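# Lay the towel flat beside an undisturbed basket

## Task

Get the towel lying flat on the table as a single layer, with at least a finger's width between it and the table edge, at least two fingers' width between it and the basket rim, and more than a hand's width between it and each arm's column. The basket must stay upright with its full base on the table, no more than three fingers' width from its starting spot and turned roughly as before. Finish with both grippers open and the arms withdrawn; anything that stays in place only because the robot holds it does not count.

## Robot and tools

Robot: two six-joint arms with parallel grippers, named left_arm and right_arm. The names are labels, not image sides. In the shared scene frame (metres) the origin sits on the table top between the arms, +z is up, +x points out over the table, and left_arm is on the +y side. Base roots: left_arm at (+0.036, +0.340, 0), quat_wxyz (+0.997, 0, 0, -0.083); right_arm at (-0.040, -0.259, 0), quat_wxyz (+0.999, 0, 0, +0.040).

Joint order per arm, used in every command and every per-joint list: waist (joint1), shoulder (joint2), elbow (joint3), wrist pitch (joint4), wrist yaw (joint5), wrist roll (joint6). Stated ranges in radians: waist -2.618 to 3.054, shoulder 0.000 to 3.142, elbow 0.000 to 3.142, wrist pitch -1.571 to 1.571, wrist yaw -1.571 to 1.571, wrist roll -2.094 to 2.094. Real ends may differ by up to 0.036 rad either way.

Command row: one flat list of 14 numbers covering both arms, each in [-1, 1]: left_arm's six joint values then its gripper opening, then right_arm's six joint values then its opening. Both arms must be filled even if one stays still. Joint values are scaled offsets, not poses: 1.0 equals 1.202 rad for the waist, 1.258 shoulder, 1.238 elbow, 2.073 wrist pitch, 2.022 for wrist yaw and wrist roll. The opening is absolute: +1 fully open, -1 closed.

execute_actions(actions): a list of up to 15 actions, run in sequence. Each action is a table of up to 15 rows; every row lasts one control step of 1/30 s, and if fewer than 15 rows are given the final row repeats to fill 15. Joint offsets in every row are measured from the angles at the start of that action (for the first action of a call, from the last angles a result reported), not from the previous row. If any action would push a joint more than 0.036 rad beyond its range, that action is rejected for both arms; a malformed action, or a first action failing that check, rejects the whole call. An empty list simply returns the current state and images.

move(target, speed, blocking): target is one 14-number row as above, offsets measured from the Joint positions in the most recent result showing them. All joints travel along paths that finish together, so grippers trace curves. speed (rad/s, 0.01 to 2, default 0.5) caps the joint with the longest path; paths last between 0.5 and 10 s and are cut off at 10 s. Finger values are applied at the start. Paths ignore obstacles and the other arm. The extra "move:" line reports the outcome (done, off_target, moving, held, fault), limits=held or limits=none, and each arm's joint farthest from target. With blocking=false the result comes after 0.5 s while motion continues; then call wait or stop before any new move or execute_actions.

wait(seconds): 0 to 10; arms keep their last command and a running move continues. stop(): brakes a running move; it needs stopping distance, more when fast. zoom_image(camera, region): camera is cam_high, cam_low, cam_left_wrist or cam_right_wrist; region is [x0, y0, x1, y1] in image pixels from the top-left, at most 504 by 504. read_manual(section) returns only licence text. finished_scene(scene) ends the current scene, given its number; it is final.

Reading results: the state line gives each gripper's end_effector_position (m) and end_effector_quat_wxyz in the scene frame; that point lies between the pads about 1 cm behind the fingertips, and may be off, especially at long reach. Fingers point along gripper +z and close along its y axis. Joint positions and Joint velocities list each arm's six joints (rad, rad/s) plus pad gap in metres (0.094 open). Joint targets shows where joints are being driven now. grip_measured is the opening on the command scale. "joint sent to its limit" means a joint was clipped at its end; "joint command not followed" means a clearance check altered targets. Torque readings have offsets and noise. Images arrive from all four 504x504 cameras in the order listed; calibration data are given per camera.

Motion limits: each step a joint target can lead its measured angle by at most 0.202 (waist), 0.258 (shoulder), 0.238 (elbow), 0.573 (wrist pitch), 0.522 (wrist yaw and roll) rad, and targets that would shift a gripper over 70 mm are scaled back, so big offsets take several actions. Zero offsets can let an arm sag; hold it by re-sending the offset back to the desired angles, then zeros.

Gripping: command an opening about 0.03 below grip_measured for a firm hold; thin cloth gets less force. Brief tugs on held items may happen.

Avoid: knocking or dropping anything off the table, tipping or shifting the basket, arms colliding or pressing each other, fast hard contacts, and long heavy holds that overheat motors (MOTOR HOT, OVER-TEMPERATURE FAULT). Release the towel and move clear before ending.

Each tool is called after ">>>" as name([rows], argument=value, ...), one row to a line, values as JSON.

## Session

>>> execute_actions(actions=[])

Scene clock: 0.00 s.
left_arm: end_effector_position=(+0.3967, +0.5517, +0.2136) grip_measured=+1.000 end_effector_quat_wxyz=(-0.053, +0.736, -0.462, +0.492) | right_arm: end_effector_position=(+0.5389, -0.1934, +0.2450) grip_measured=+1.000 end_effector_quat_wxyz=(+0.552, -0.091, +0.797, +0.225)
Joint names: [waist, shoulder, elbow, wrist pitch, wrist yaw, wrist roll]
Joint positions: left_arm=[ 1.06   1.802  1.542 -0.954  0.994 -1.32   0.094] | right_arm=[-0.12   1.937  1.516  0.083 -0.516  0.103  0.094]
Joint velocities: left_arm=[-0.012 -0.012  0.002 -0.095 -0.007  0.007  0.   ] | right_arm=[-0.012 -0.002  0.007  0.007  0.022 -0.051  0.   ]
Joint torques (N m, as the arm reports them, + toward a larger angle): no reading
Joint targets: left_arm=[1.060 1.798 1.547 -0.959 1.001 -1.316] | right_arm=[-0.120 1.925 1.526 0.083 -0.518 0.100]
camera_calibration (this result's frames):
cam_left_wrist: T_world_to_cam=[[0.677837, 0.654566, 0.334783, -0.697034], [-0.212006, -0.261992, 0.941495, 0.0732531], [0.703982, -0.709157, -0.0388162, 0.229532], [0, 0, 0, 1]] pos_world=[0.32642, 0.638221, 0.173297]
cam_right_wrist: T_world_to_cam=[[0.331887, -0.887842, -0.318727, -0.278295], [-0.791295, -0.078095, -0.606427, 0.584959], [0.51352, 0.453472, -0.728464, 0.116775], [0, 0, 0, 1]] pos_world=[0.495272, -0.254353, 0.351101]

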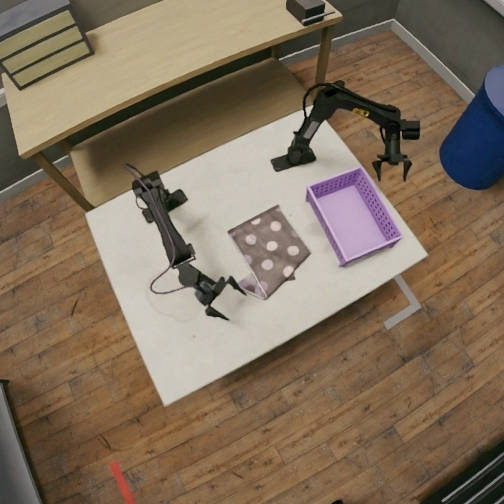

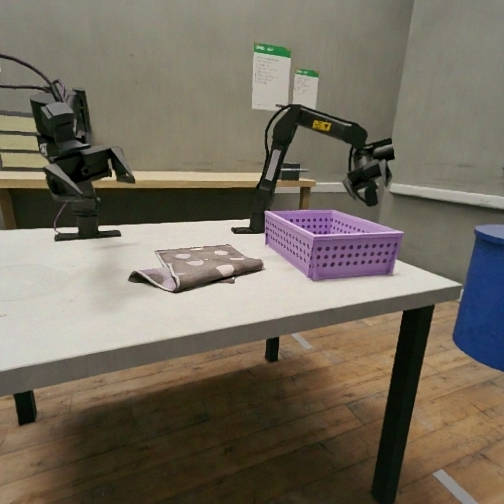

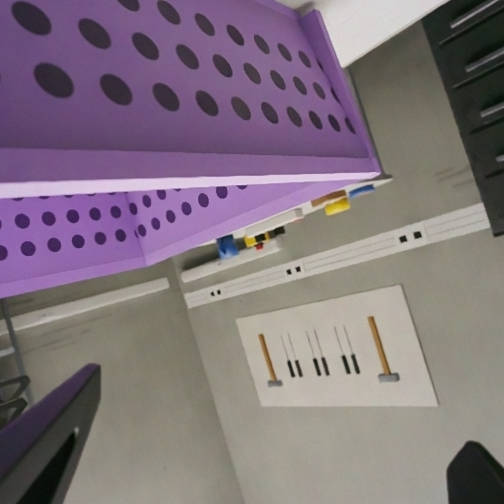

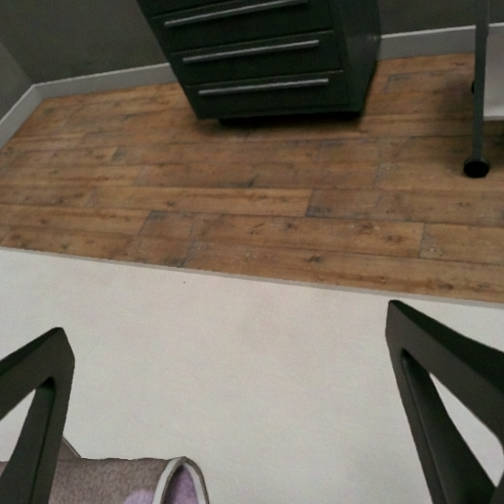

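Move right arm out of view and look.

>>> move(target=[0,-0.3,0,0,0,0,-0.2,-0.4,-0.35,0,0,0.25,-0.05,-0.2], speed=0.6)

>>> zoom_image(camera="cam_high", region=[200,190,330,320])

>>> zoom_image(camera="cam_low", region=[110,220,290,310])

Scene clock: 5.20 s.
left_arm: end_effector_position=(+0.3600, +0.5068, +0.3395) grip_measured=-0.197 end_effector_quat_wxyz=(-0.210, +0.662, -0.518, +0.500) | right_arm: end_effector_position=(+0.3905, -0.5032, +0.4686) grip_measured=-0.198 end_effector_quat_wxyz=(+0.718, +0.170, +0.650, -0.182)
Joint names: [waist, shoulder, elbow, wrist pitch, wrist yaw, wrist roll]
Joint positions: left_arm=[ 1.06   1.437  1.542 -0.954  0.989 -1.322  0.038] | right_arm=[-0.606  1.506  1.516  0.086 -0.022  0.01   0.038]
Joint velocities: left_arm=[-0.007 -0.002 -0.007  0.007  0.022  0.095 -0.001] | right_arm=[ 0.007 -0.002 -0.012 -0.051 -0.007  0.037 -0.001]
Joint torques (N m, as the arm reports them, + toward a larger angle): left_arm=[ 0.03 -5.45  7.03  1.39  0.35  0.07] | right_arm=[ 0.34 -9.19  6.67  1.75  0.13 -0.09]
Joint targets: left_arm=[1.060 1.425 1.542 -0.954 0.994 -1.320] | right_arm=[-0.601 1.497 1.516 0.084 -0.011 0.002]
move: done; limits=none; left_arm: farthest joint: the shoulder, 0.012 radians from its target (0.378 radians at the start); right_arm: farthest joint: the wrist yaw, 0.012 radians from its target (0.506 radians at the start)
camera_calibration (this result's frames):
cam_left_wrist: T_world_to_cam=[[0.564211, 0.514528, 0.645699, -0.678599], [-0.404482, -0.509529, 0.759456, 0.19174], [0.719764, -0.689667, -0.0793641, 0.226609], [0, 0, 0, 1]] pos_world=[0.297323, 0.603141, 0.310537]
cam_right_wrist: T_world_to_cam=[[-0.506737, -0.857545, -0.0885129, -0.198045], [-0.342104, 0.294265, -0.892397, 0.724895], [0.791317, -0.42193, -0.442484, -0.186617], [0, 0, 0, 1]] pos_world=[0.295306, -0.461883, 0.54679]

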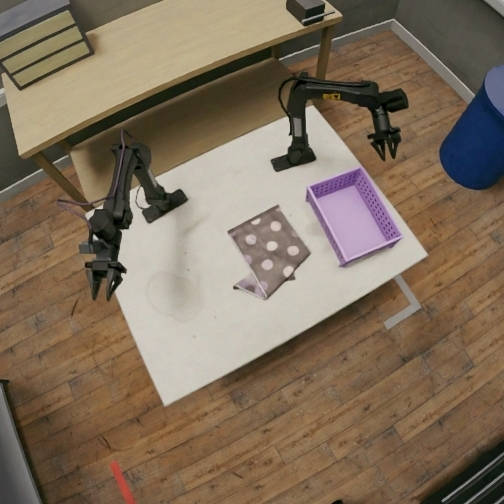

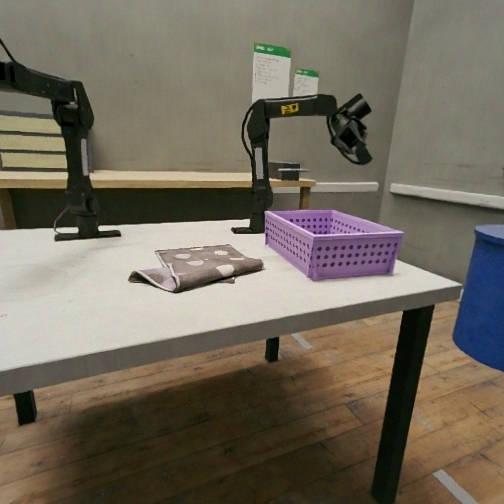

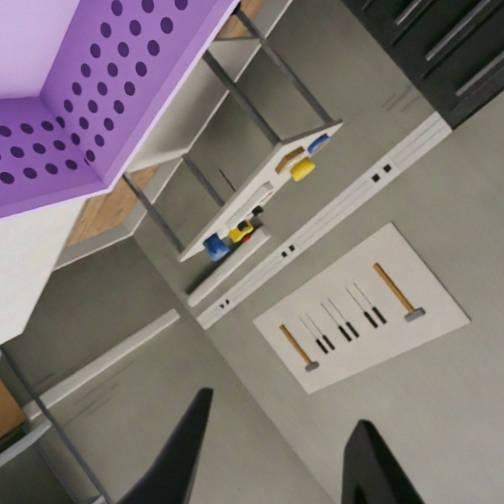

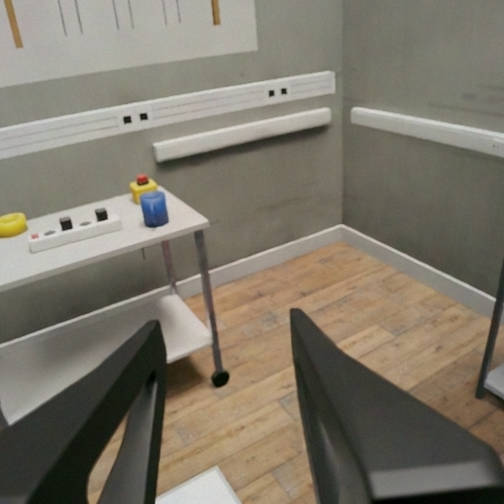

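Region (200, 190, 330, 320) of cam_high's 504x504 image, scaled by 3.877, with more detail than that image has.

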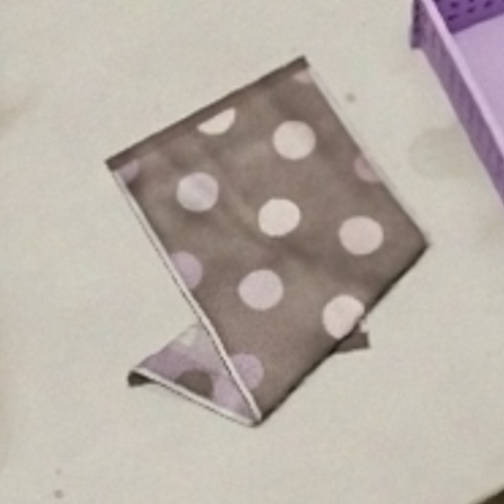

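Region (110, 220, 290, 310) of cam_low's 504x504 image, scaled by 2.800, with more detail than that image has.

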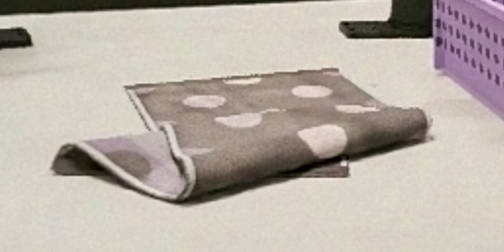

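>>> move(target=[-0.9,-0.11,0,0,-0.489,0.654,-0.2,0.978,0.076,-0.073,-0.714,0.011,0,-0.2], speed=0.7)

>>> move(target=[-0.475,0,-0.308,-0.231,0,0,-0.2,0,0,0,0,0,0,-0.2], speed=0.6)

Scene clock: 36.60 s.
left_arm: end_effector_position=(+0.3960, +0.2733, +0.3191) grip_measured=-0.197 end_effector_quat_wxyz=(+0.403, +0.081, +0.911, -0.042) | right_arm: end_effector_position=(+0.1871, -0.0836, +0.1562) grip_measured=-0.199 end_effector_quat_wxyz=(+0.017, -0.313, +0.949, +0.012)
Joint names: [waist, shoulder, elbow, wrist pitch, wrist yaw, wrist roll]
Joint positions: left_arm=[-0.016  1.325  1.542 -0.954  0.008 -0.007  0.038] | right_arm=[ 0.568  1.591  1.438 -1.377 -0.011  0.01   0.038]
Joint velocities: left_arm=[ 0.032  0.007 -0.022 -0.095 -0.007  0.051  0.001] | right_arm=[-0.012  0.017  0.002 -0.037  0.037  0.037 -0.001]
Joint torques (N m, as the arm reports them, + toward a larger angle): left_arm=[-0.32 -5.68  7.13  1.73 -0.08  0.03] | right_arm=[ 0.09 -7.02  4.76  0.2   0.13  0.  ]
Joint targets: left_arm=[-0.022 1.298 1.542 -0.954 0.000 0.000] | right_arm=[0.570 1.602 1.426 -1.394 -0.000 0.011]
move: off_target (left_arm); limits=none; left_arm: farthest joint: the shoulder, 0.026 radians from its target (0.138 radians at the start); right_arm: farthest joint: the wrist pitch, 0.017 radians from its target (1.481 radians at the start)
camera_calibration (this result's frames):
cam_left_wrist: T_world_to_cam=[[0.0278476, -0.996236, 0.0820832, 0.239591], [-0.97232, -0.046053, -0.22907, 0.516412], [0.231988, -0.0734321, -0.969943, 0.346948], [0, 0, 0, 1]] pos_world=[0.414958, 0.287949, 0.435148]
cam_right_wrist: T_world_to_cam=[[0.530037, -0.847677, 0.0224791, -0.179395], [-0.743734, -0.451982, 0.492516, 0.049501], [-0.407334, -0.27777, -0.870013, 0.316225], [0, 0, 0, 1]] pos_world=[0.260711, -0.0418578, 0.254772]

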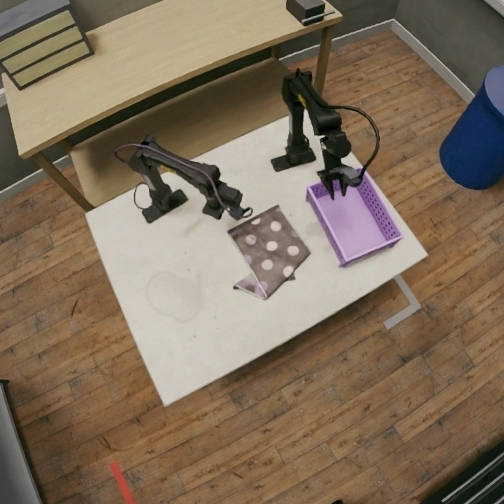

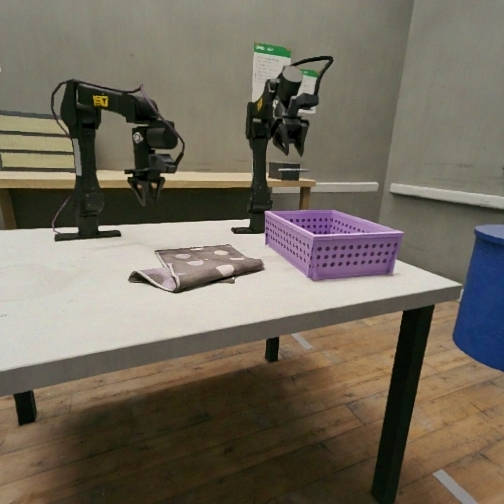

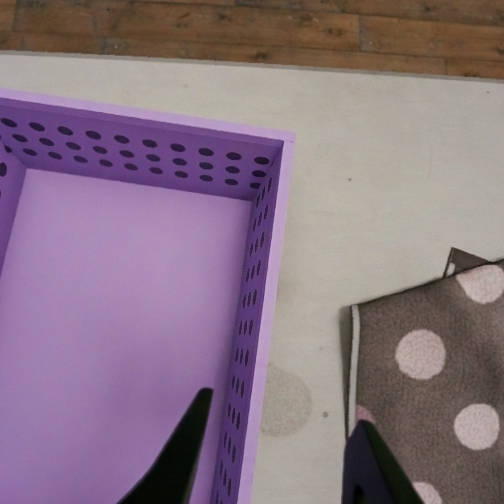

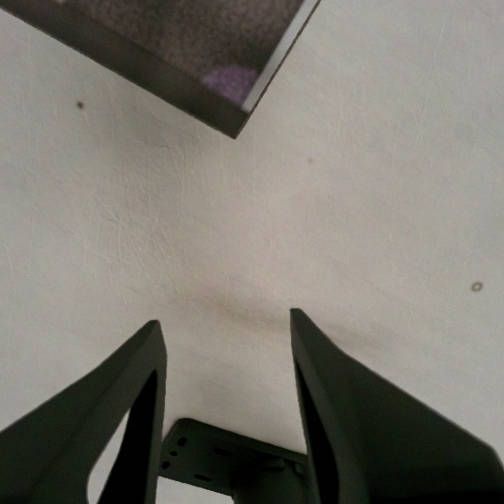

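Scene clock: 38.27 s.
left_arm: end_effector_position=(+0.1867, +0.1995, +0.1478) grip_measured=-0.197 end_effector_quat_wxyz=(-0.004, +0.361, +0.933, -0.004) | right_arm: end_effector_position=(+0.1871, -0.0836, +0.1562) grip_measured=-0.199 end_effector_quat_wxyz=(+0.017, -0.313, +0.949, +0.012)
Joint names: [waist, shoulder, elbow, wrist pitch, wrist yaw, wrist roll]
Joint positions: left_arm=[-0.58   1.325  1.17  -1.42   0.011 -0.007  0.038] | right_arm=[ 0.568  1.591  1.438 -1.377 -0.011  0.01   0.038]
Joint velocities: left_arm=[ 0.002  0.007 -0.007  0.007 -0.037 -0.051  0.   ] | right_arm=[ 0.002  0.002 -0.017 -0.066  0.066 -0.022 -0.001]
Joint torques (N m, as the arm reports them, + toward a larger angle): left_arm=[-0.72 -3.31  5.83  0.32 -0.02  0.02] | right_arm=[-0.02 -7.92  5.57  0.37  0.   -0.01]
Joint targets: left_arm=[-0.587 1.325 1.161 -1.433 0.008 -0.007] | right_arm=[0.568 1.591 1.438 -1.377 -0.011 0.010]
move: done; limits=none; left_arm: farthest joint: the wrist pitch, 0.013 radians from its target (0.478 radians at the start); right_arm: farthest joint: the waist, 0.000 radians from its target (0.000 radians at the start)
camera_calibration (this result's frames):
cam_left_wrist: T_world_to_cam=[[-0.514955, -0.851761, -0.0965693, 0.284882], [-0.73992, 0.384779, 0.551782, 0.0255415], [-0.432828, 0.355596, -0.828379, 0.241614], [0, 0, 0, 1]] pos_world=[0.270177, 0.146907, 0.213565]
cam_right_wrist: T_world_to_cam=[[0.530037, -0.847677, 0.0224791, -0.179395], [-0.743734, -0.451982, 0.492516, 0.049501], [-0.407334, -0.27777, -0.870013, 0.316225], [0, 0, 0, 1]] pos_world=[0.260711, -0.0418578, 0.254772]

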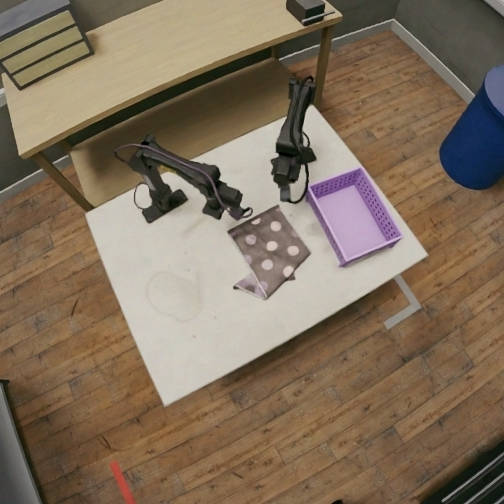

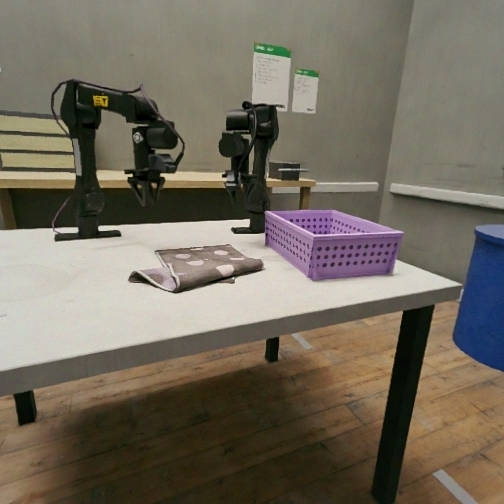

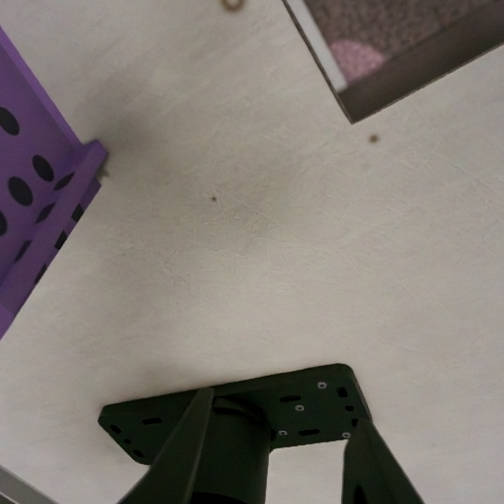

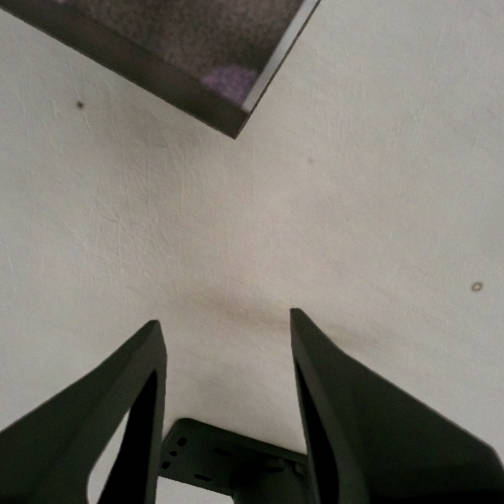

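>>> move(target=[-0.057,0.01,-0.32,0.339,-0.005,-0.397,-0.2,0,-0.03,-0.375,0.333,0.005,0.315,-0.2], speed=0.5)

Scene clock: 57.93 s.
left_arm: end_effector_position=(+0.2230, +0.1444, +0.0636) grip_measured=-0.197 end_effector_quat_wxyz=(+0.100, +0.000, +0.989, -0.112) | right_arm: end_effector_position=(+0.2176, -0.0605, +0.0524) grip_measured=-0.198 end_effector_quat_wxyz=(+0.100, -0.004, +0.992, +0.082)
Joint names: [waist, shoulder, elbow, wrist pitch, wrist yaw, wrist roll]
Joint positions: left_arm=[-0.639  1.325  0.788 -0.733  0.011 -0.806  0.038] | right_arm=[ 0.568  1.591  0.986 -0.705 -0.011  0.641  0.038]
Joint velocities: left_arm=[-0.012 -0.007  0.012  0.037  0.007 -0.007  0.   ] | right_arm=[ 0.002 -0.007  0.002 -0.066 -0.022  0.007  0.   ]
Joint torques (N m, as the arm reports them, + toward a larger angle): left_arm=[-0.92 -2.69  5.68  1.12 -0.04  0.  ] | right_arm=[ -0.05 -11.28   4.86   0.88   0.11   0.08]
Joint targets: left_arm=[-0.648 1.337 0.774 -0.718 0.000 -0.810] | right_arm=[0.568 1.553 0.974 -0.687 -0.001 0.647]
move: off_target (right_arm); limits=none; left_arm: farthest joint: the wrist pitch, 0.016 radians from its target (0.703 radians at the start); right_arm: farthest joint: the shoulder, 0.038 radians from its target (0.038 radians at the start)
camera_calibration (this result's frames):
cam_left_wrist: T_world_to_cam=[[0.188248, -0.970233, 0.15235, 0.0929321], [-0.905191, -0.111217, 0.410196, 0.237542], [-0.381042, -0.215124, -0.899182, 0.282433], [0, 0, 0, 1]] pos_world=[0.305145, 0.177343, 0.142362]
cam_right_wrist: T_world_to_cam=[[-0.0583703, -0.98824, -0.141333, -0.0455266], [-0.935626, 0.00478382, 0.352961, 0.210513], [-0.348134, 0.152837, -0.924902, 0.260787], [0, 0, 0, 1]] pos_world=[0.285093, -0.0858564, 0.160465]

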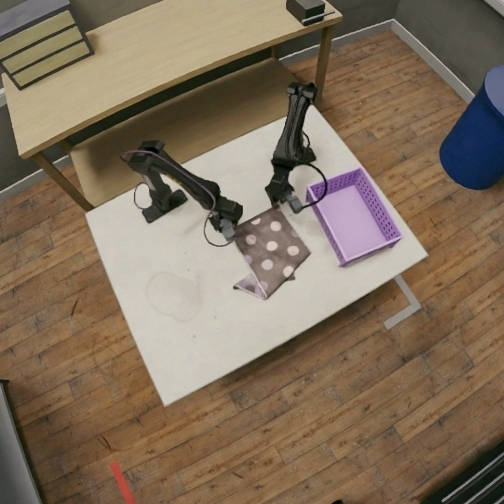

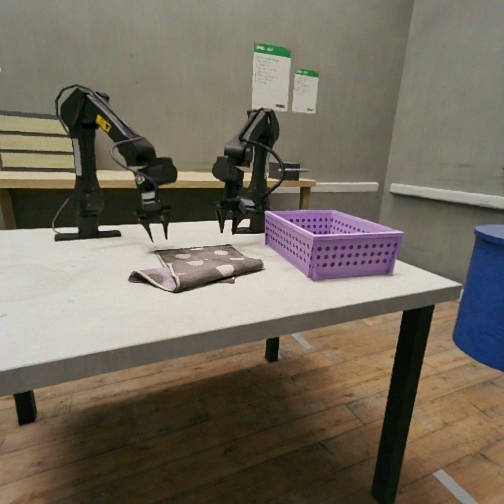

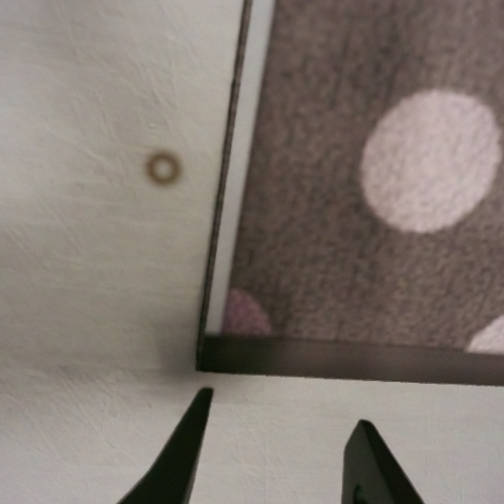

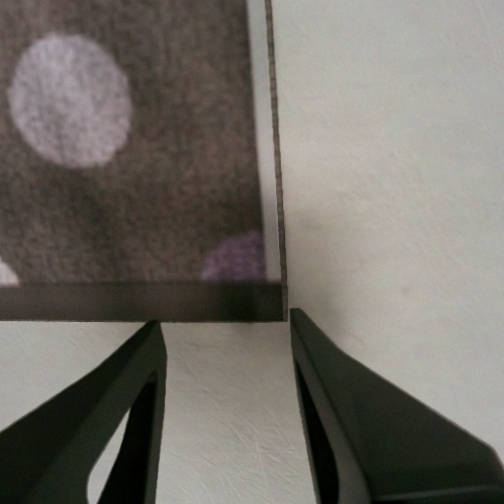

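>>> move(target=[-0.004,0.09,-0.123,0.125,0,0,-0.2,0,0.055,-0.108,0.118,0,0,-0.2], speed=0.12)

Scene clock: 65.50 s.
left_arm: end_effector_position=(+0.2282, +0.1386, +0.0239) grip_measured=-0.198 end_effector_quat_wxyz=(+0.110, +0.000, +0.986, -0.123) | right_arm: end_effector_position=(+0.2261, -0.0541, +0.0207) grip_measured=-0.199 end_effector_quat_wxyz=(+0.125, -0.004, +0.987, +0.101)
Joint names: [waist, shoulder, elbow, wrist pitch, wrist yaw, wrist roll]
Joint positions: left_arm=[-0.639  1.402  0.666 -0.504  0.012 -0.806  0.038] | right_arm=[ 0.568  1.638  0.877 -0.486 -0.011  0.641  0.038]
Joint velocities: left_arm=[ 0.007 -0.002  0.007 -0.037 -0.022 -0.007 -0.001] | right_arm=[ 0.002 -0.012  0.002  0.022 -0.022 -0.007 -0.001]
Joint torques (N m, as the arm reports them, + toward a larger angle): left_arm=[-0.48 -1.42  4.12  1.34 -0.01  0.02] | right_arm=[-0.02 -6.29  3.74  1.08  0.01 -0.01]
Joint targets: left_arm=[-0.644 1.438 0.635 -0.474 0.011 -0.806] | right_arm=[0.568 1.660 0.852 -0.460 -0.011 0.641]
move: off_target (left_arm, right_arm); limits=none; left_arm: farthest joint: the shoulder, 0.036 radians from its target (0.113 radians at the start); right_arm: farthest joint: the wrist pitch, 0.025 radians from its target (0.244 radians at the start)
camera_calibration (this result's frames):
cam_left_wrist: T_world_to_cam=[[0.184874, -0.966486, 0.178117, 0.0920667], [-0.913156, -0.10194, 0.394657, 0.258734], [-0.363273, -0.235611, -0.901399, 0.24634], [0, 0, 0, 1]] pos_world=[0.308733, 0.173397, 0.103541]
cam_right_wrist: T_world_to_cam=[[-0.0506329, -0.982076, -0.181559, -0.0438014], [-0.952141, -0.00740209, 0.30557, 0.233592], [-0.301437, 0.188342, -0.934699, 0.225029], [0, 0, 0, 1]] pos_world=[0.288027, -0.0836695, 0.131003]

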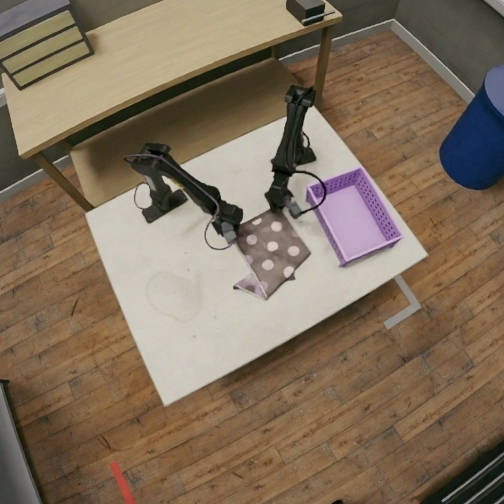

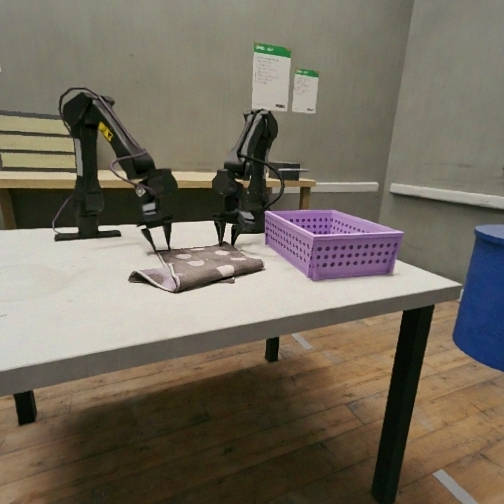

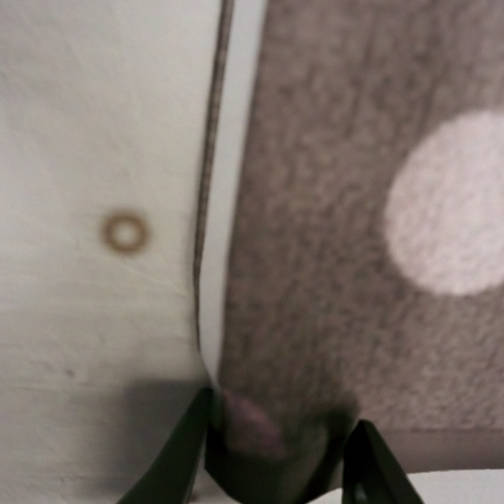

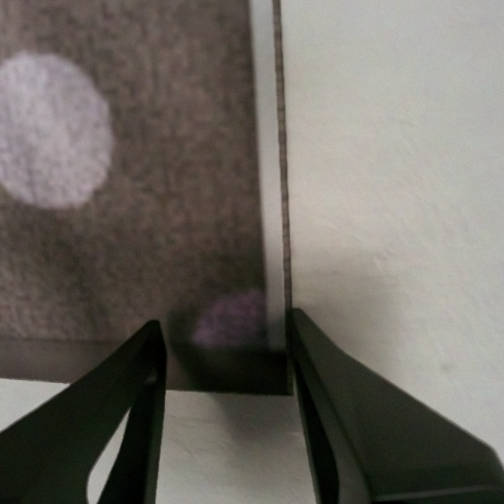

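Looks good. Close while pressing.

>>> move(target=[-0.004,0.029,-0.025,0.014,0,0,-1,0,0.018,-0.02,0.012,0,0,-1], speed=0.05)

>>> move(target=[0,-0.07,0.11,-0.11,0,0,-1,0,-0.07,0.1,-0.1,0,0,-1], speed=0.12)

Scene clock: 69.97 s.
left_arm: end_effector_position=(+0.2286, +0.1378, +0.0214) grip_measured=-0.932 end_effector_quat_wxyz=(+0.109, +0.000, +0.986, -0.123) | right_arm: end_effector_position=(+0.2273, -0.0532, +0.0212) grip_measured=-0.991 end_effector_quat_wxyz=(+0.128, -0.004, +0.986, +0.103)
Joint names: [waist, shoulder, elbow, wrist pitch, wrist yaw, wrist roll]
Joint positions: left_arm=[-0.639  1.412  0.663 -0.491  0.013 -0.806  0.003] | right_arm=[ 0.568  1.638  0.877 -0.479 -0.011  0.641  0.   ]
Joint velocities: left_arm=[ 0.002 -0.017  0.007 -0.022  0.007 -0.11   0.001] | right_arm=[-0.017 -0.017  0.007 -0.051 -0.007  0.022 -0.001]
Joint torques (N m, as the arm reports them, + toward a larger angle): left_arm=[-0.26 -1.97  4.25  1.18 -0.04  0.02] | right_arm=[-0.04 -6.18  3.77  1.01  0.02  0.  ]
Joint targets: left_arm=[-0.644 1.438 0.635 -0.475 0.012 -0.806] | right_arm=[0.568 1.661 0.852 -0.461 -0.011 0.641]
move: off_target (left_arm, right_arm); limits=none; left_arm: farthest joint: the elbow, 0.028 radians from its target (0.031 radians at the start); right_arm: farthest joint: the elbow, 0.024 radians from its target (0.024 radians at the start)
camera_calibration (this result's frames):
cam_left_wrist: T_world_to_cam=[[0.1847, -0.96647, 0.178384, 0.0916713], [-0.912781, -0.101412, 0.395659, 0.259894], [-0.364302, -0.235904, -0.900907, 0.244369], [0, 0, 0, 1]] pos_world=[0.309319, 0.172602, 0.100972]
cam_right_wrist: T_world_to_cam=[[-0.0497639, -0.981405, -0.185386, -0.0428731], [-0.953775, -0.00838316, 0.300404, 0.23507], [-0.296372, 0.191766, -0.935622, 0.224777], [0, 0, 0, 1]] pos_world=[0.288688, -0.0832098, 0.131742]

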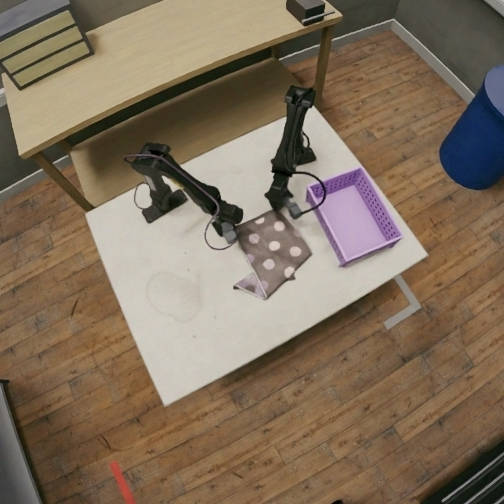

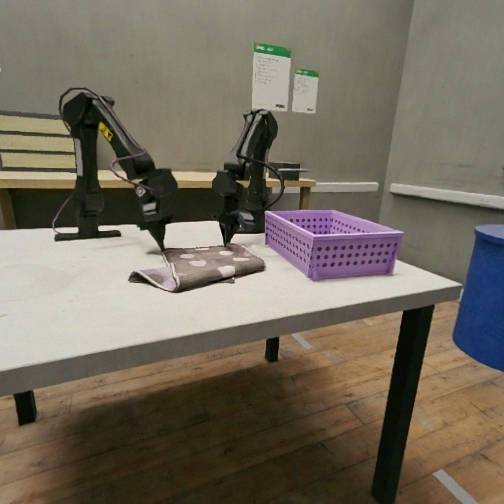

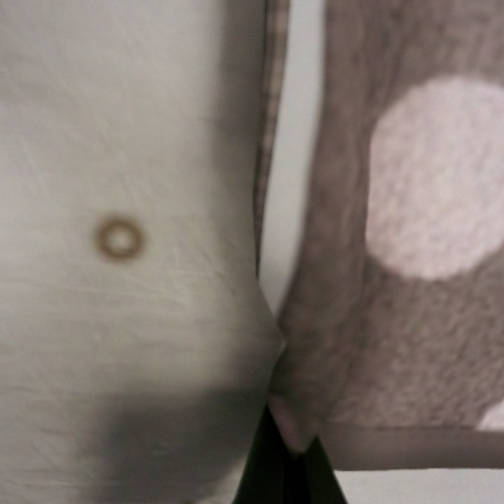

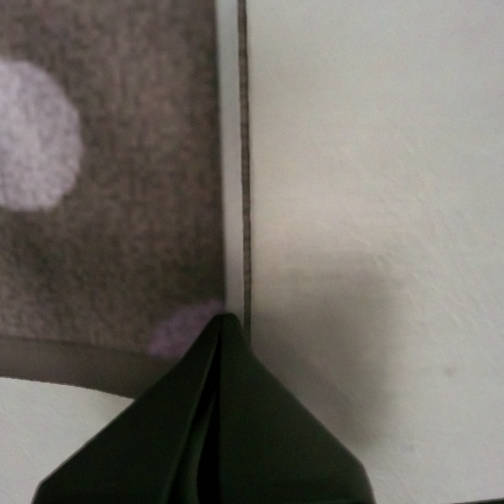

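Scene clock: 72.40 s.
left_arm: end_effector_position=(+0.2242, +0.1418, +0.0557) grip_measured=-0.932 end_effector_quat_wxyz=(+0.097, +0.000, +0.989, -0.112) | right_arm: end_effector_position=(+0.2211, -0.0579, +0.0537) grip_measured=-0.991 end_effector_quat_wxyz=(+0.114, -0.004, +0.989, +0.092)
Joint names: [waist, shoulder, elbow, wrist pitch, wrist yaw, wrist roll]
Joint positions: left_arm=[-0.639  1.35   0.775 -0.698  0.016 -0.806  0.003] | right_arm=[ 0.568  1.579  0.969 -0.668 -0.011  0.641  0.   ]
Joint velocities: left_arm=[ 0.032  0.012 -0.012  0.022  0.022 -0.037 -0.   ] | right_arm=[-0.007  0.007  0.012 -0.066 -0.066  0.022  0.001]
Joint torques (N m, as the arm reports them, + toward a larger angle): left_arm=[ 0.09 -5.33  8.45  0.76 -0.04  0.  ] | right_arm=[ -0.04 -10.4    7.66   0.55   0.01  -0.02]
Joint targets: left_arm=[-0.639 1.324 0.799 -0.719 0.014 -0.806] | right_arm=[0.568 1.551 1.000 -0.687 -0.011 0.641]
move: off_target (left_arm, right_arm); limits=none; left_arm: farthest joint: the shoulder, 0.026 radians from its target (0.088 radians at the start); right_arm: farthest joint: the elbow, 0.031 radians from its target (0.124 radians at the start)
camera_calibration (this result's frames):
cam_left_wrist: T_world_to_cam=[[0.188009, -0.970287, 0.1523, 0.0914754], [-0.902787, -0.109653, 0.415874, 0.240445], [-0.386818, -0.215682, -0.896579, 0.276493], [0, 0, 0, 1]] pos_world=[0.306824, 0.174758, 0.133971]
cam_right_wrist: T_world_to_cam=[[-0.0547911, -0.985206, -0.162382, -0.042093], [-0.944692, -0.00151582, 0.327956, 0.216297], [-0.32335, 0.17137, -0.930633, 0.258723], [0, 0, 0, 1]] pos_world=[0.285686, -0.0854796, 0.163005]

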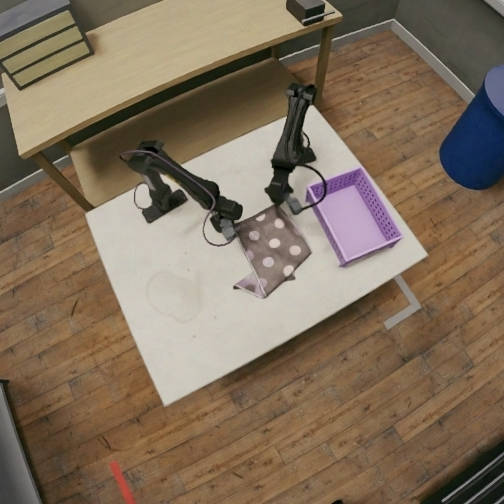

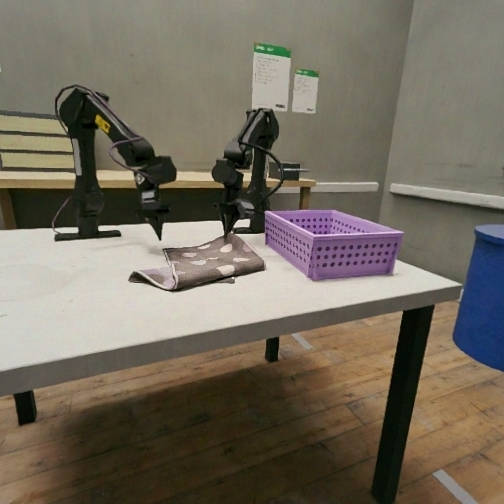

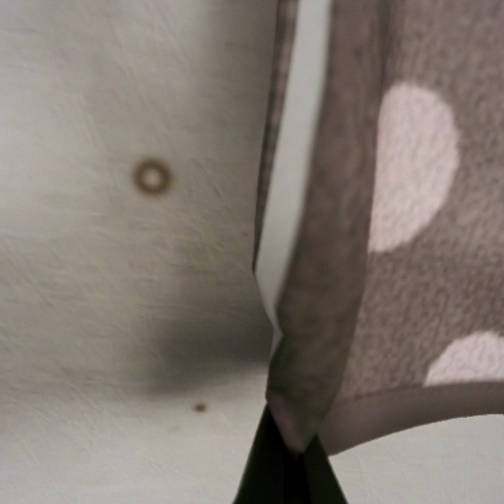

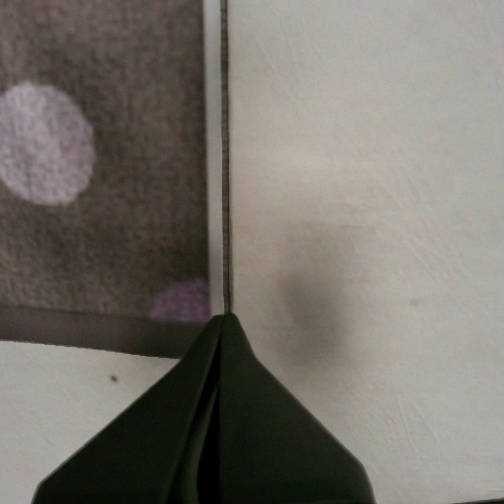

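>>> move(target=[0,0,0,0,0,0,-1,0.042,0.083,0.108,-0.048,0,0.024,-0.2], speed=0.2)

Scene clock: 84.17 s.
left_arm: end_effector_position=(+0.2239, +0.1416, +0.0557) grip_measured=-0.932 end_effector_quat_wxyz=(+0.096, +0.000, +0.989, -0.113) | right_arm: end_effector_position=(+0.2188, -0.0416, +0.0502) grip_measured=-0.202 end_effector_quat_wxyz=(+0.083, -0.004, +0.994, +0.075)
Joint names: [waist, shoulder, elbow, wrist pitch, wrist yaw, wrist roll]
Joint positions: left_arm=[-0.639  1.35   0.775 -0.699  0.018 -0.806  0.003] | right_arm=[ 0.611  1.672  1.072 -0.748 -0.011  0.683  0.038]
Joint velocities: left_arm=[-0.002 -0.002  0.002  0.007  0.007 -0.007  0.001] | right_arm=[-0.012 -0.022 -0.002 -0.007  0.037  0.007  0.   ]
Joint torques (N m, as the arm reports them, + toward a larger angle): left_arm=[-0.01 -3.63  6.5   0.96 -0.01  0.01] | right_arm=[ 0.5  -7.79  7.6   0.46  0.01  0.09]
Joint targets: left_arm=[-0.639 1.350 0.775 -0.698 0.016 -0.806] | right_arm=[0.619 1.683 1.103 -0.767 -0.011 0.690]
move: off_target (right_arm); limits=none; left_arm: farthest joint: the wrist yaw, 0.002 radians from its target (0.000 radians at the start); right_arm: farthest joint: the elbow, 0.031 radians from its target (0.133 radians at the start)
camera_calibration (this result's frames):
cam_left_wrist: T_world_to_cam=[[0.187708, -0.970241, 0.152963, 0.0913967], [-0.90219, -0.108736, 0.417407, 0.239808], [-0.388353, -0.216353, -0.895753, 0.27671], [0, 0, 0, 1]] pos_world=[0.306657, 0.17462, 0.133786]
cam_right_wrist: T_world_to_cam=[[-0.061607, -0.990425, -0.123544, -0.0274303], [-0.922424, 0.0092194, 0.38607, 0.207871], [-0.381234, 0.137745, -0.914159, 0.262381], [0, 0, 0, 1]] pos_world=[0.290084, -0.0652257, 0.156217]

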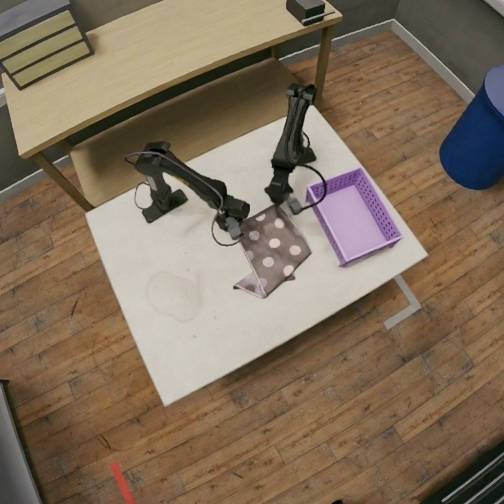

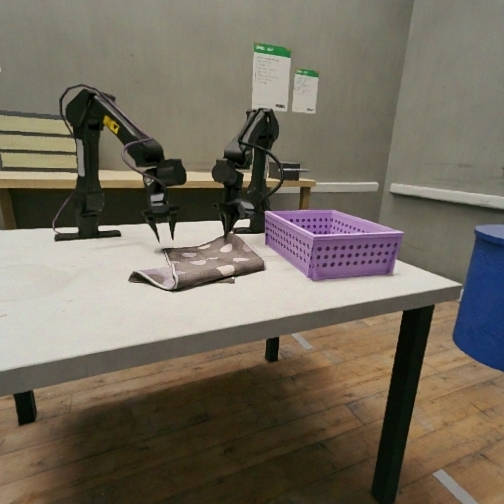

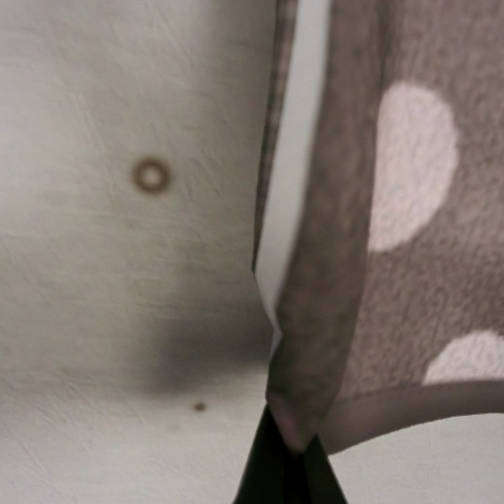

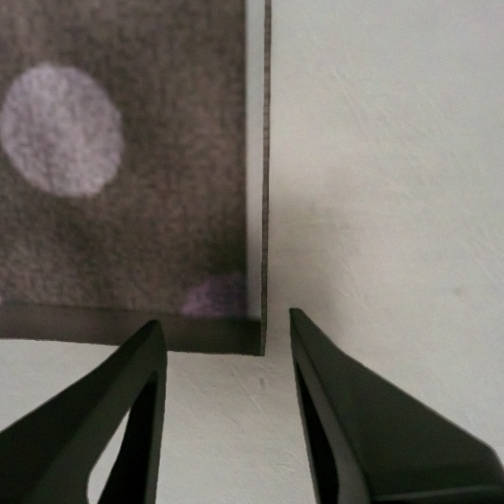

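>>> move(target=[0,0,0,0,0,0,-1,0.026,0.078,-0.084,0.084,0,0.012,-0.2], speed=0.1)

Scene clock: 89.83 s.
left_arm: end_effector_position=(+0.2237, +0.1414, +0.0557) grip_measured=-0.932 end_effector_quat_wxyz=(+0.096, +0.001, +0.989, -0.113) | right_arm: end_effector_position=(+0.2159, -0.0364, +0.0185) grip_measured=-0.201 end_effector_quat_wxyz=(+0.081, -0.005, +0.994, +0.072)
Joint names: [waist, shoulder, elbow, wrist pitch, wrist yaw, wrist roll]
Joint positions: left_arm=[-0.639  1.35   0.775 -0.699  0.019 -0.806  0.003] | right_arm=[ 0.631  1.732  1.005 -0.627 -0.005  0.701  0.038]
Joint velocities: left_arm=[ 0.002  0.002 -0.002 -0.125 -0.007 -0.095 -0.001] | right_arm=[ 0.007 -0.007  0.002 -0.022 -0.007 -0.007  0.   ]
Joint torques (N m, as the arm reports them, + toward a larger angle): left_arm=[-0.12 -3.76  6.64  0.96  0.02  0.04] | right_arm=[ 0.79 -5.83  2.89  1.17 -0.05  0.08]
Joint targets: left_arm=[-0.639 1.350 0.775 -0.699 0.018 -0.806] | right_arm=[0.643 1.770 0.968 -0.574 -0.011 0.707]
move: off_target (right_arm); limits=none; left_arm: farthest joint: the wrist yaw, 0.001 radians from its target (0.000 radians at the start); right_arm: farthest joint: the wrist pitch, 0.053 radians from its target (0.175 radians at the start)
camera_calibration (this result's frames):
cam_left_wrist: T_world_to_cam=[[0.187436, -0.97017, 0.153748, 0.0912582], [-0.901799, -0.107911, 0.418465, 0.239344], [-0.389391, -0.217085, -0.895125, 0.276898], [0, 0, 0, 1]] pos_world=[0.306557, 0.174474, 0.13367]
cam_right_wrist: T_world_to_cam=[[-0.060219, -0.991186, -0.118002, -0.0268136], [-0.921028, 0.0096005, 0.389379, 0.217078], [-0.384814, 0.132131, -0.913488, 0.232136], [0, 0, 0, 1]] pos_world=[0.287649, -0.0593338, 0.124364]

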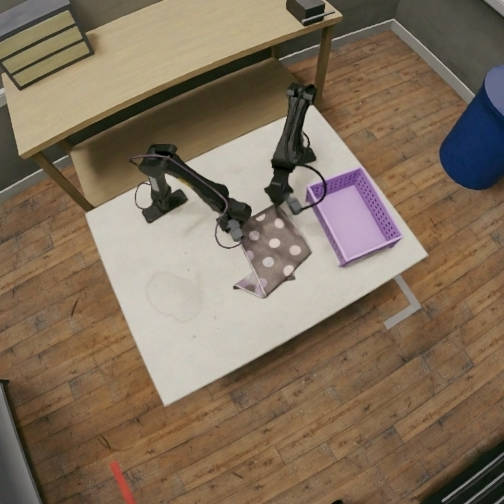

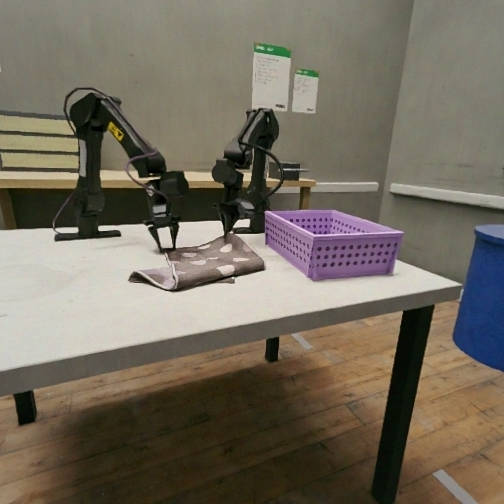

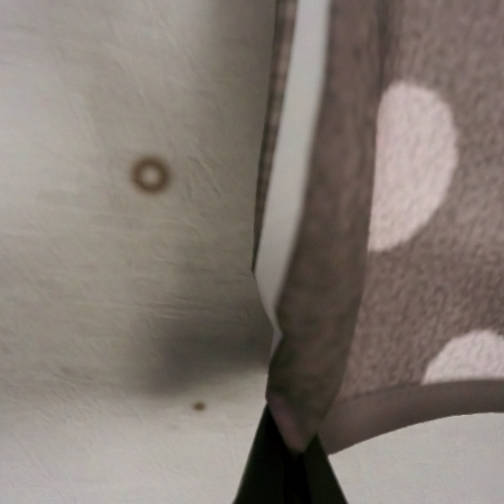

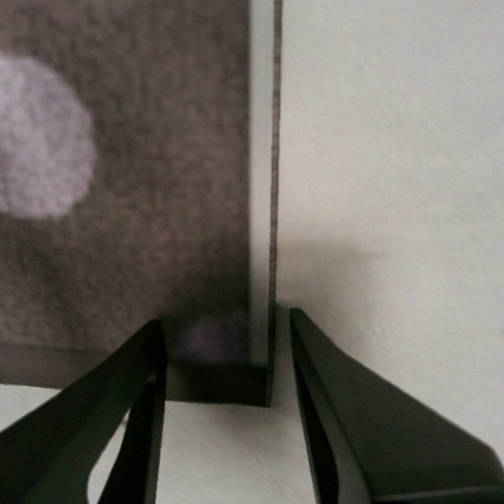

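>>> move(target=[0,0,0,0,0,0,-1,0.01,0.03,-0.03,0.025,0,0,-1], speed=0.05)

Scene clock: 93.73 s.
left_arm: end_effector_position=(+0.2235, +0.1413, +0.0557) grip_measured=-0.932 end_effector_quat_wxyz=(+0.095, +0.001, +0.989, -0.114) | right_arm: end_effector_position=(+0.2170, -0.0347, +0.0179) grip_measured=-0.977 end_effector_quat_wxyz=(+0.084, -0.005, +0.994, +0.077)
Joint names: [waist, shoulder, elbow, wrist pitch, wrist yaw, wrist roll]
Joint positions: left_arm=[-0.639  1.35   0.775 -0.699  0.02  -0.806  0.003] | right_arm=[ 0.632  1.732  1.    -0.611 -0.008  0.701  0.001]
Joint velocities: left_arm=[-0.017  0.007  0.002  0.037 -0.066  0.037 -0.001] | right_arm=[ 0.017 -0.012  0.002  0.022 -0.066 -0.007 -0.   ]
Joint torques (N m, as the arm reports them, + toward a larger angle): left_arm=[ 0.06 -3.65  6.45  0.97 -0.01  0.03] | right_arm=[ 0.77 -5.82  3.21  1.03  0.04 -0.01]
Joint targets: left_arm=[-0.639 1.350 0.775 -0.699 0.020 -0.806] | right_arm=[0.643 1.770 0.968 -0.575 -0.006 0.700]
move: off_target (right_arm); limits=none; left_arm: farthest joint: the wrist yaw, 0.001 radians from its target (0.000 radians at the start); right_arm: farthest joint: the shoulder, 0.037 radians from its target (0.037 radians at the start)
camera_calibration (this result's frames):
cam_left_wrist: T_world_to_cam=[[0.187232, -0.970116, 0.154336, 0.091154], [-0.901505, -0.107291, 0.419258, 0.238997], [-0.39017, -0.217633, -0.894653, 0.277039], [0, 0, 0, 1]] pos_world=[0.306482, 0.174365, 0.133584]
cam_right_wrist: T_world_to_cam=[[-0.0585257, -0.99017, -0.127034, -0.025227], [-0.923578, 0.00540483, 0.383374, 0.218775], [-0.378918, 0.139763, -0.914815, 0.230762], [0, 0, 0, 1]] pos_world=[0.288019, -0.0584133, 0.124028]

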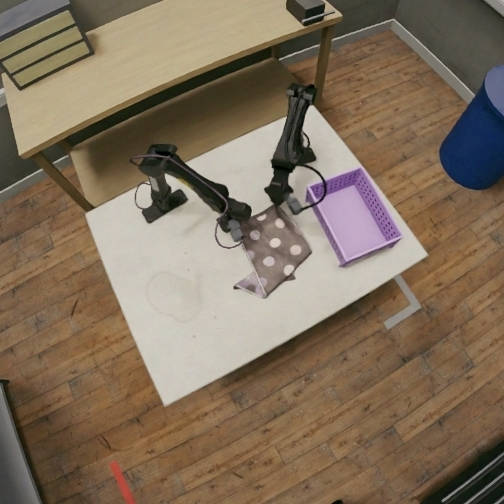

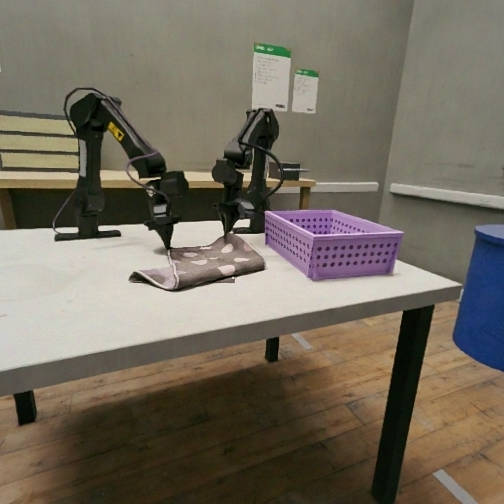

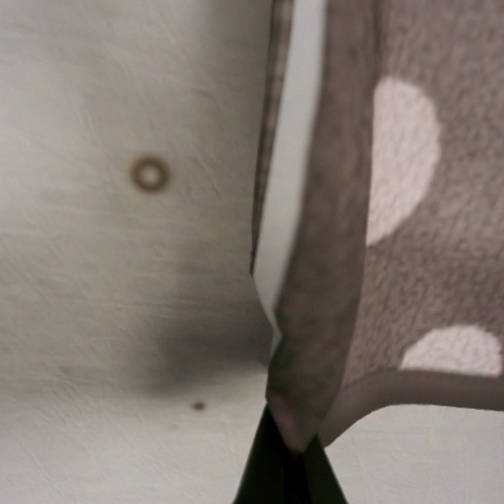

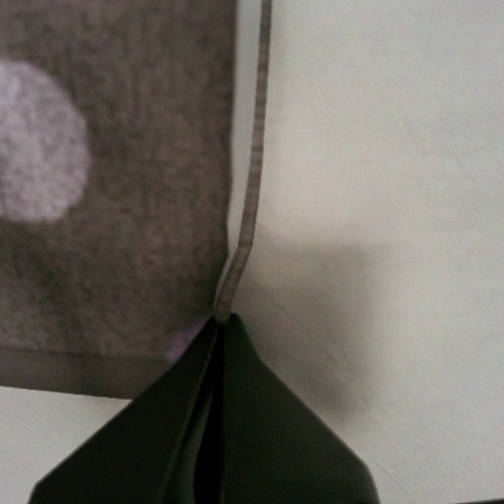

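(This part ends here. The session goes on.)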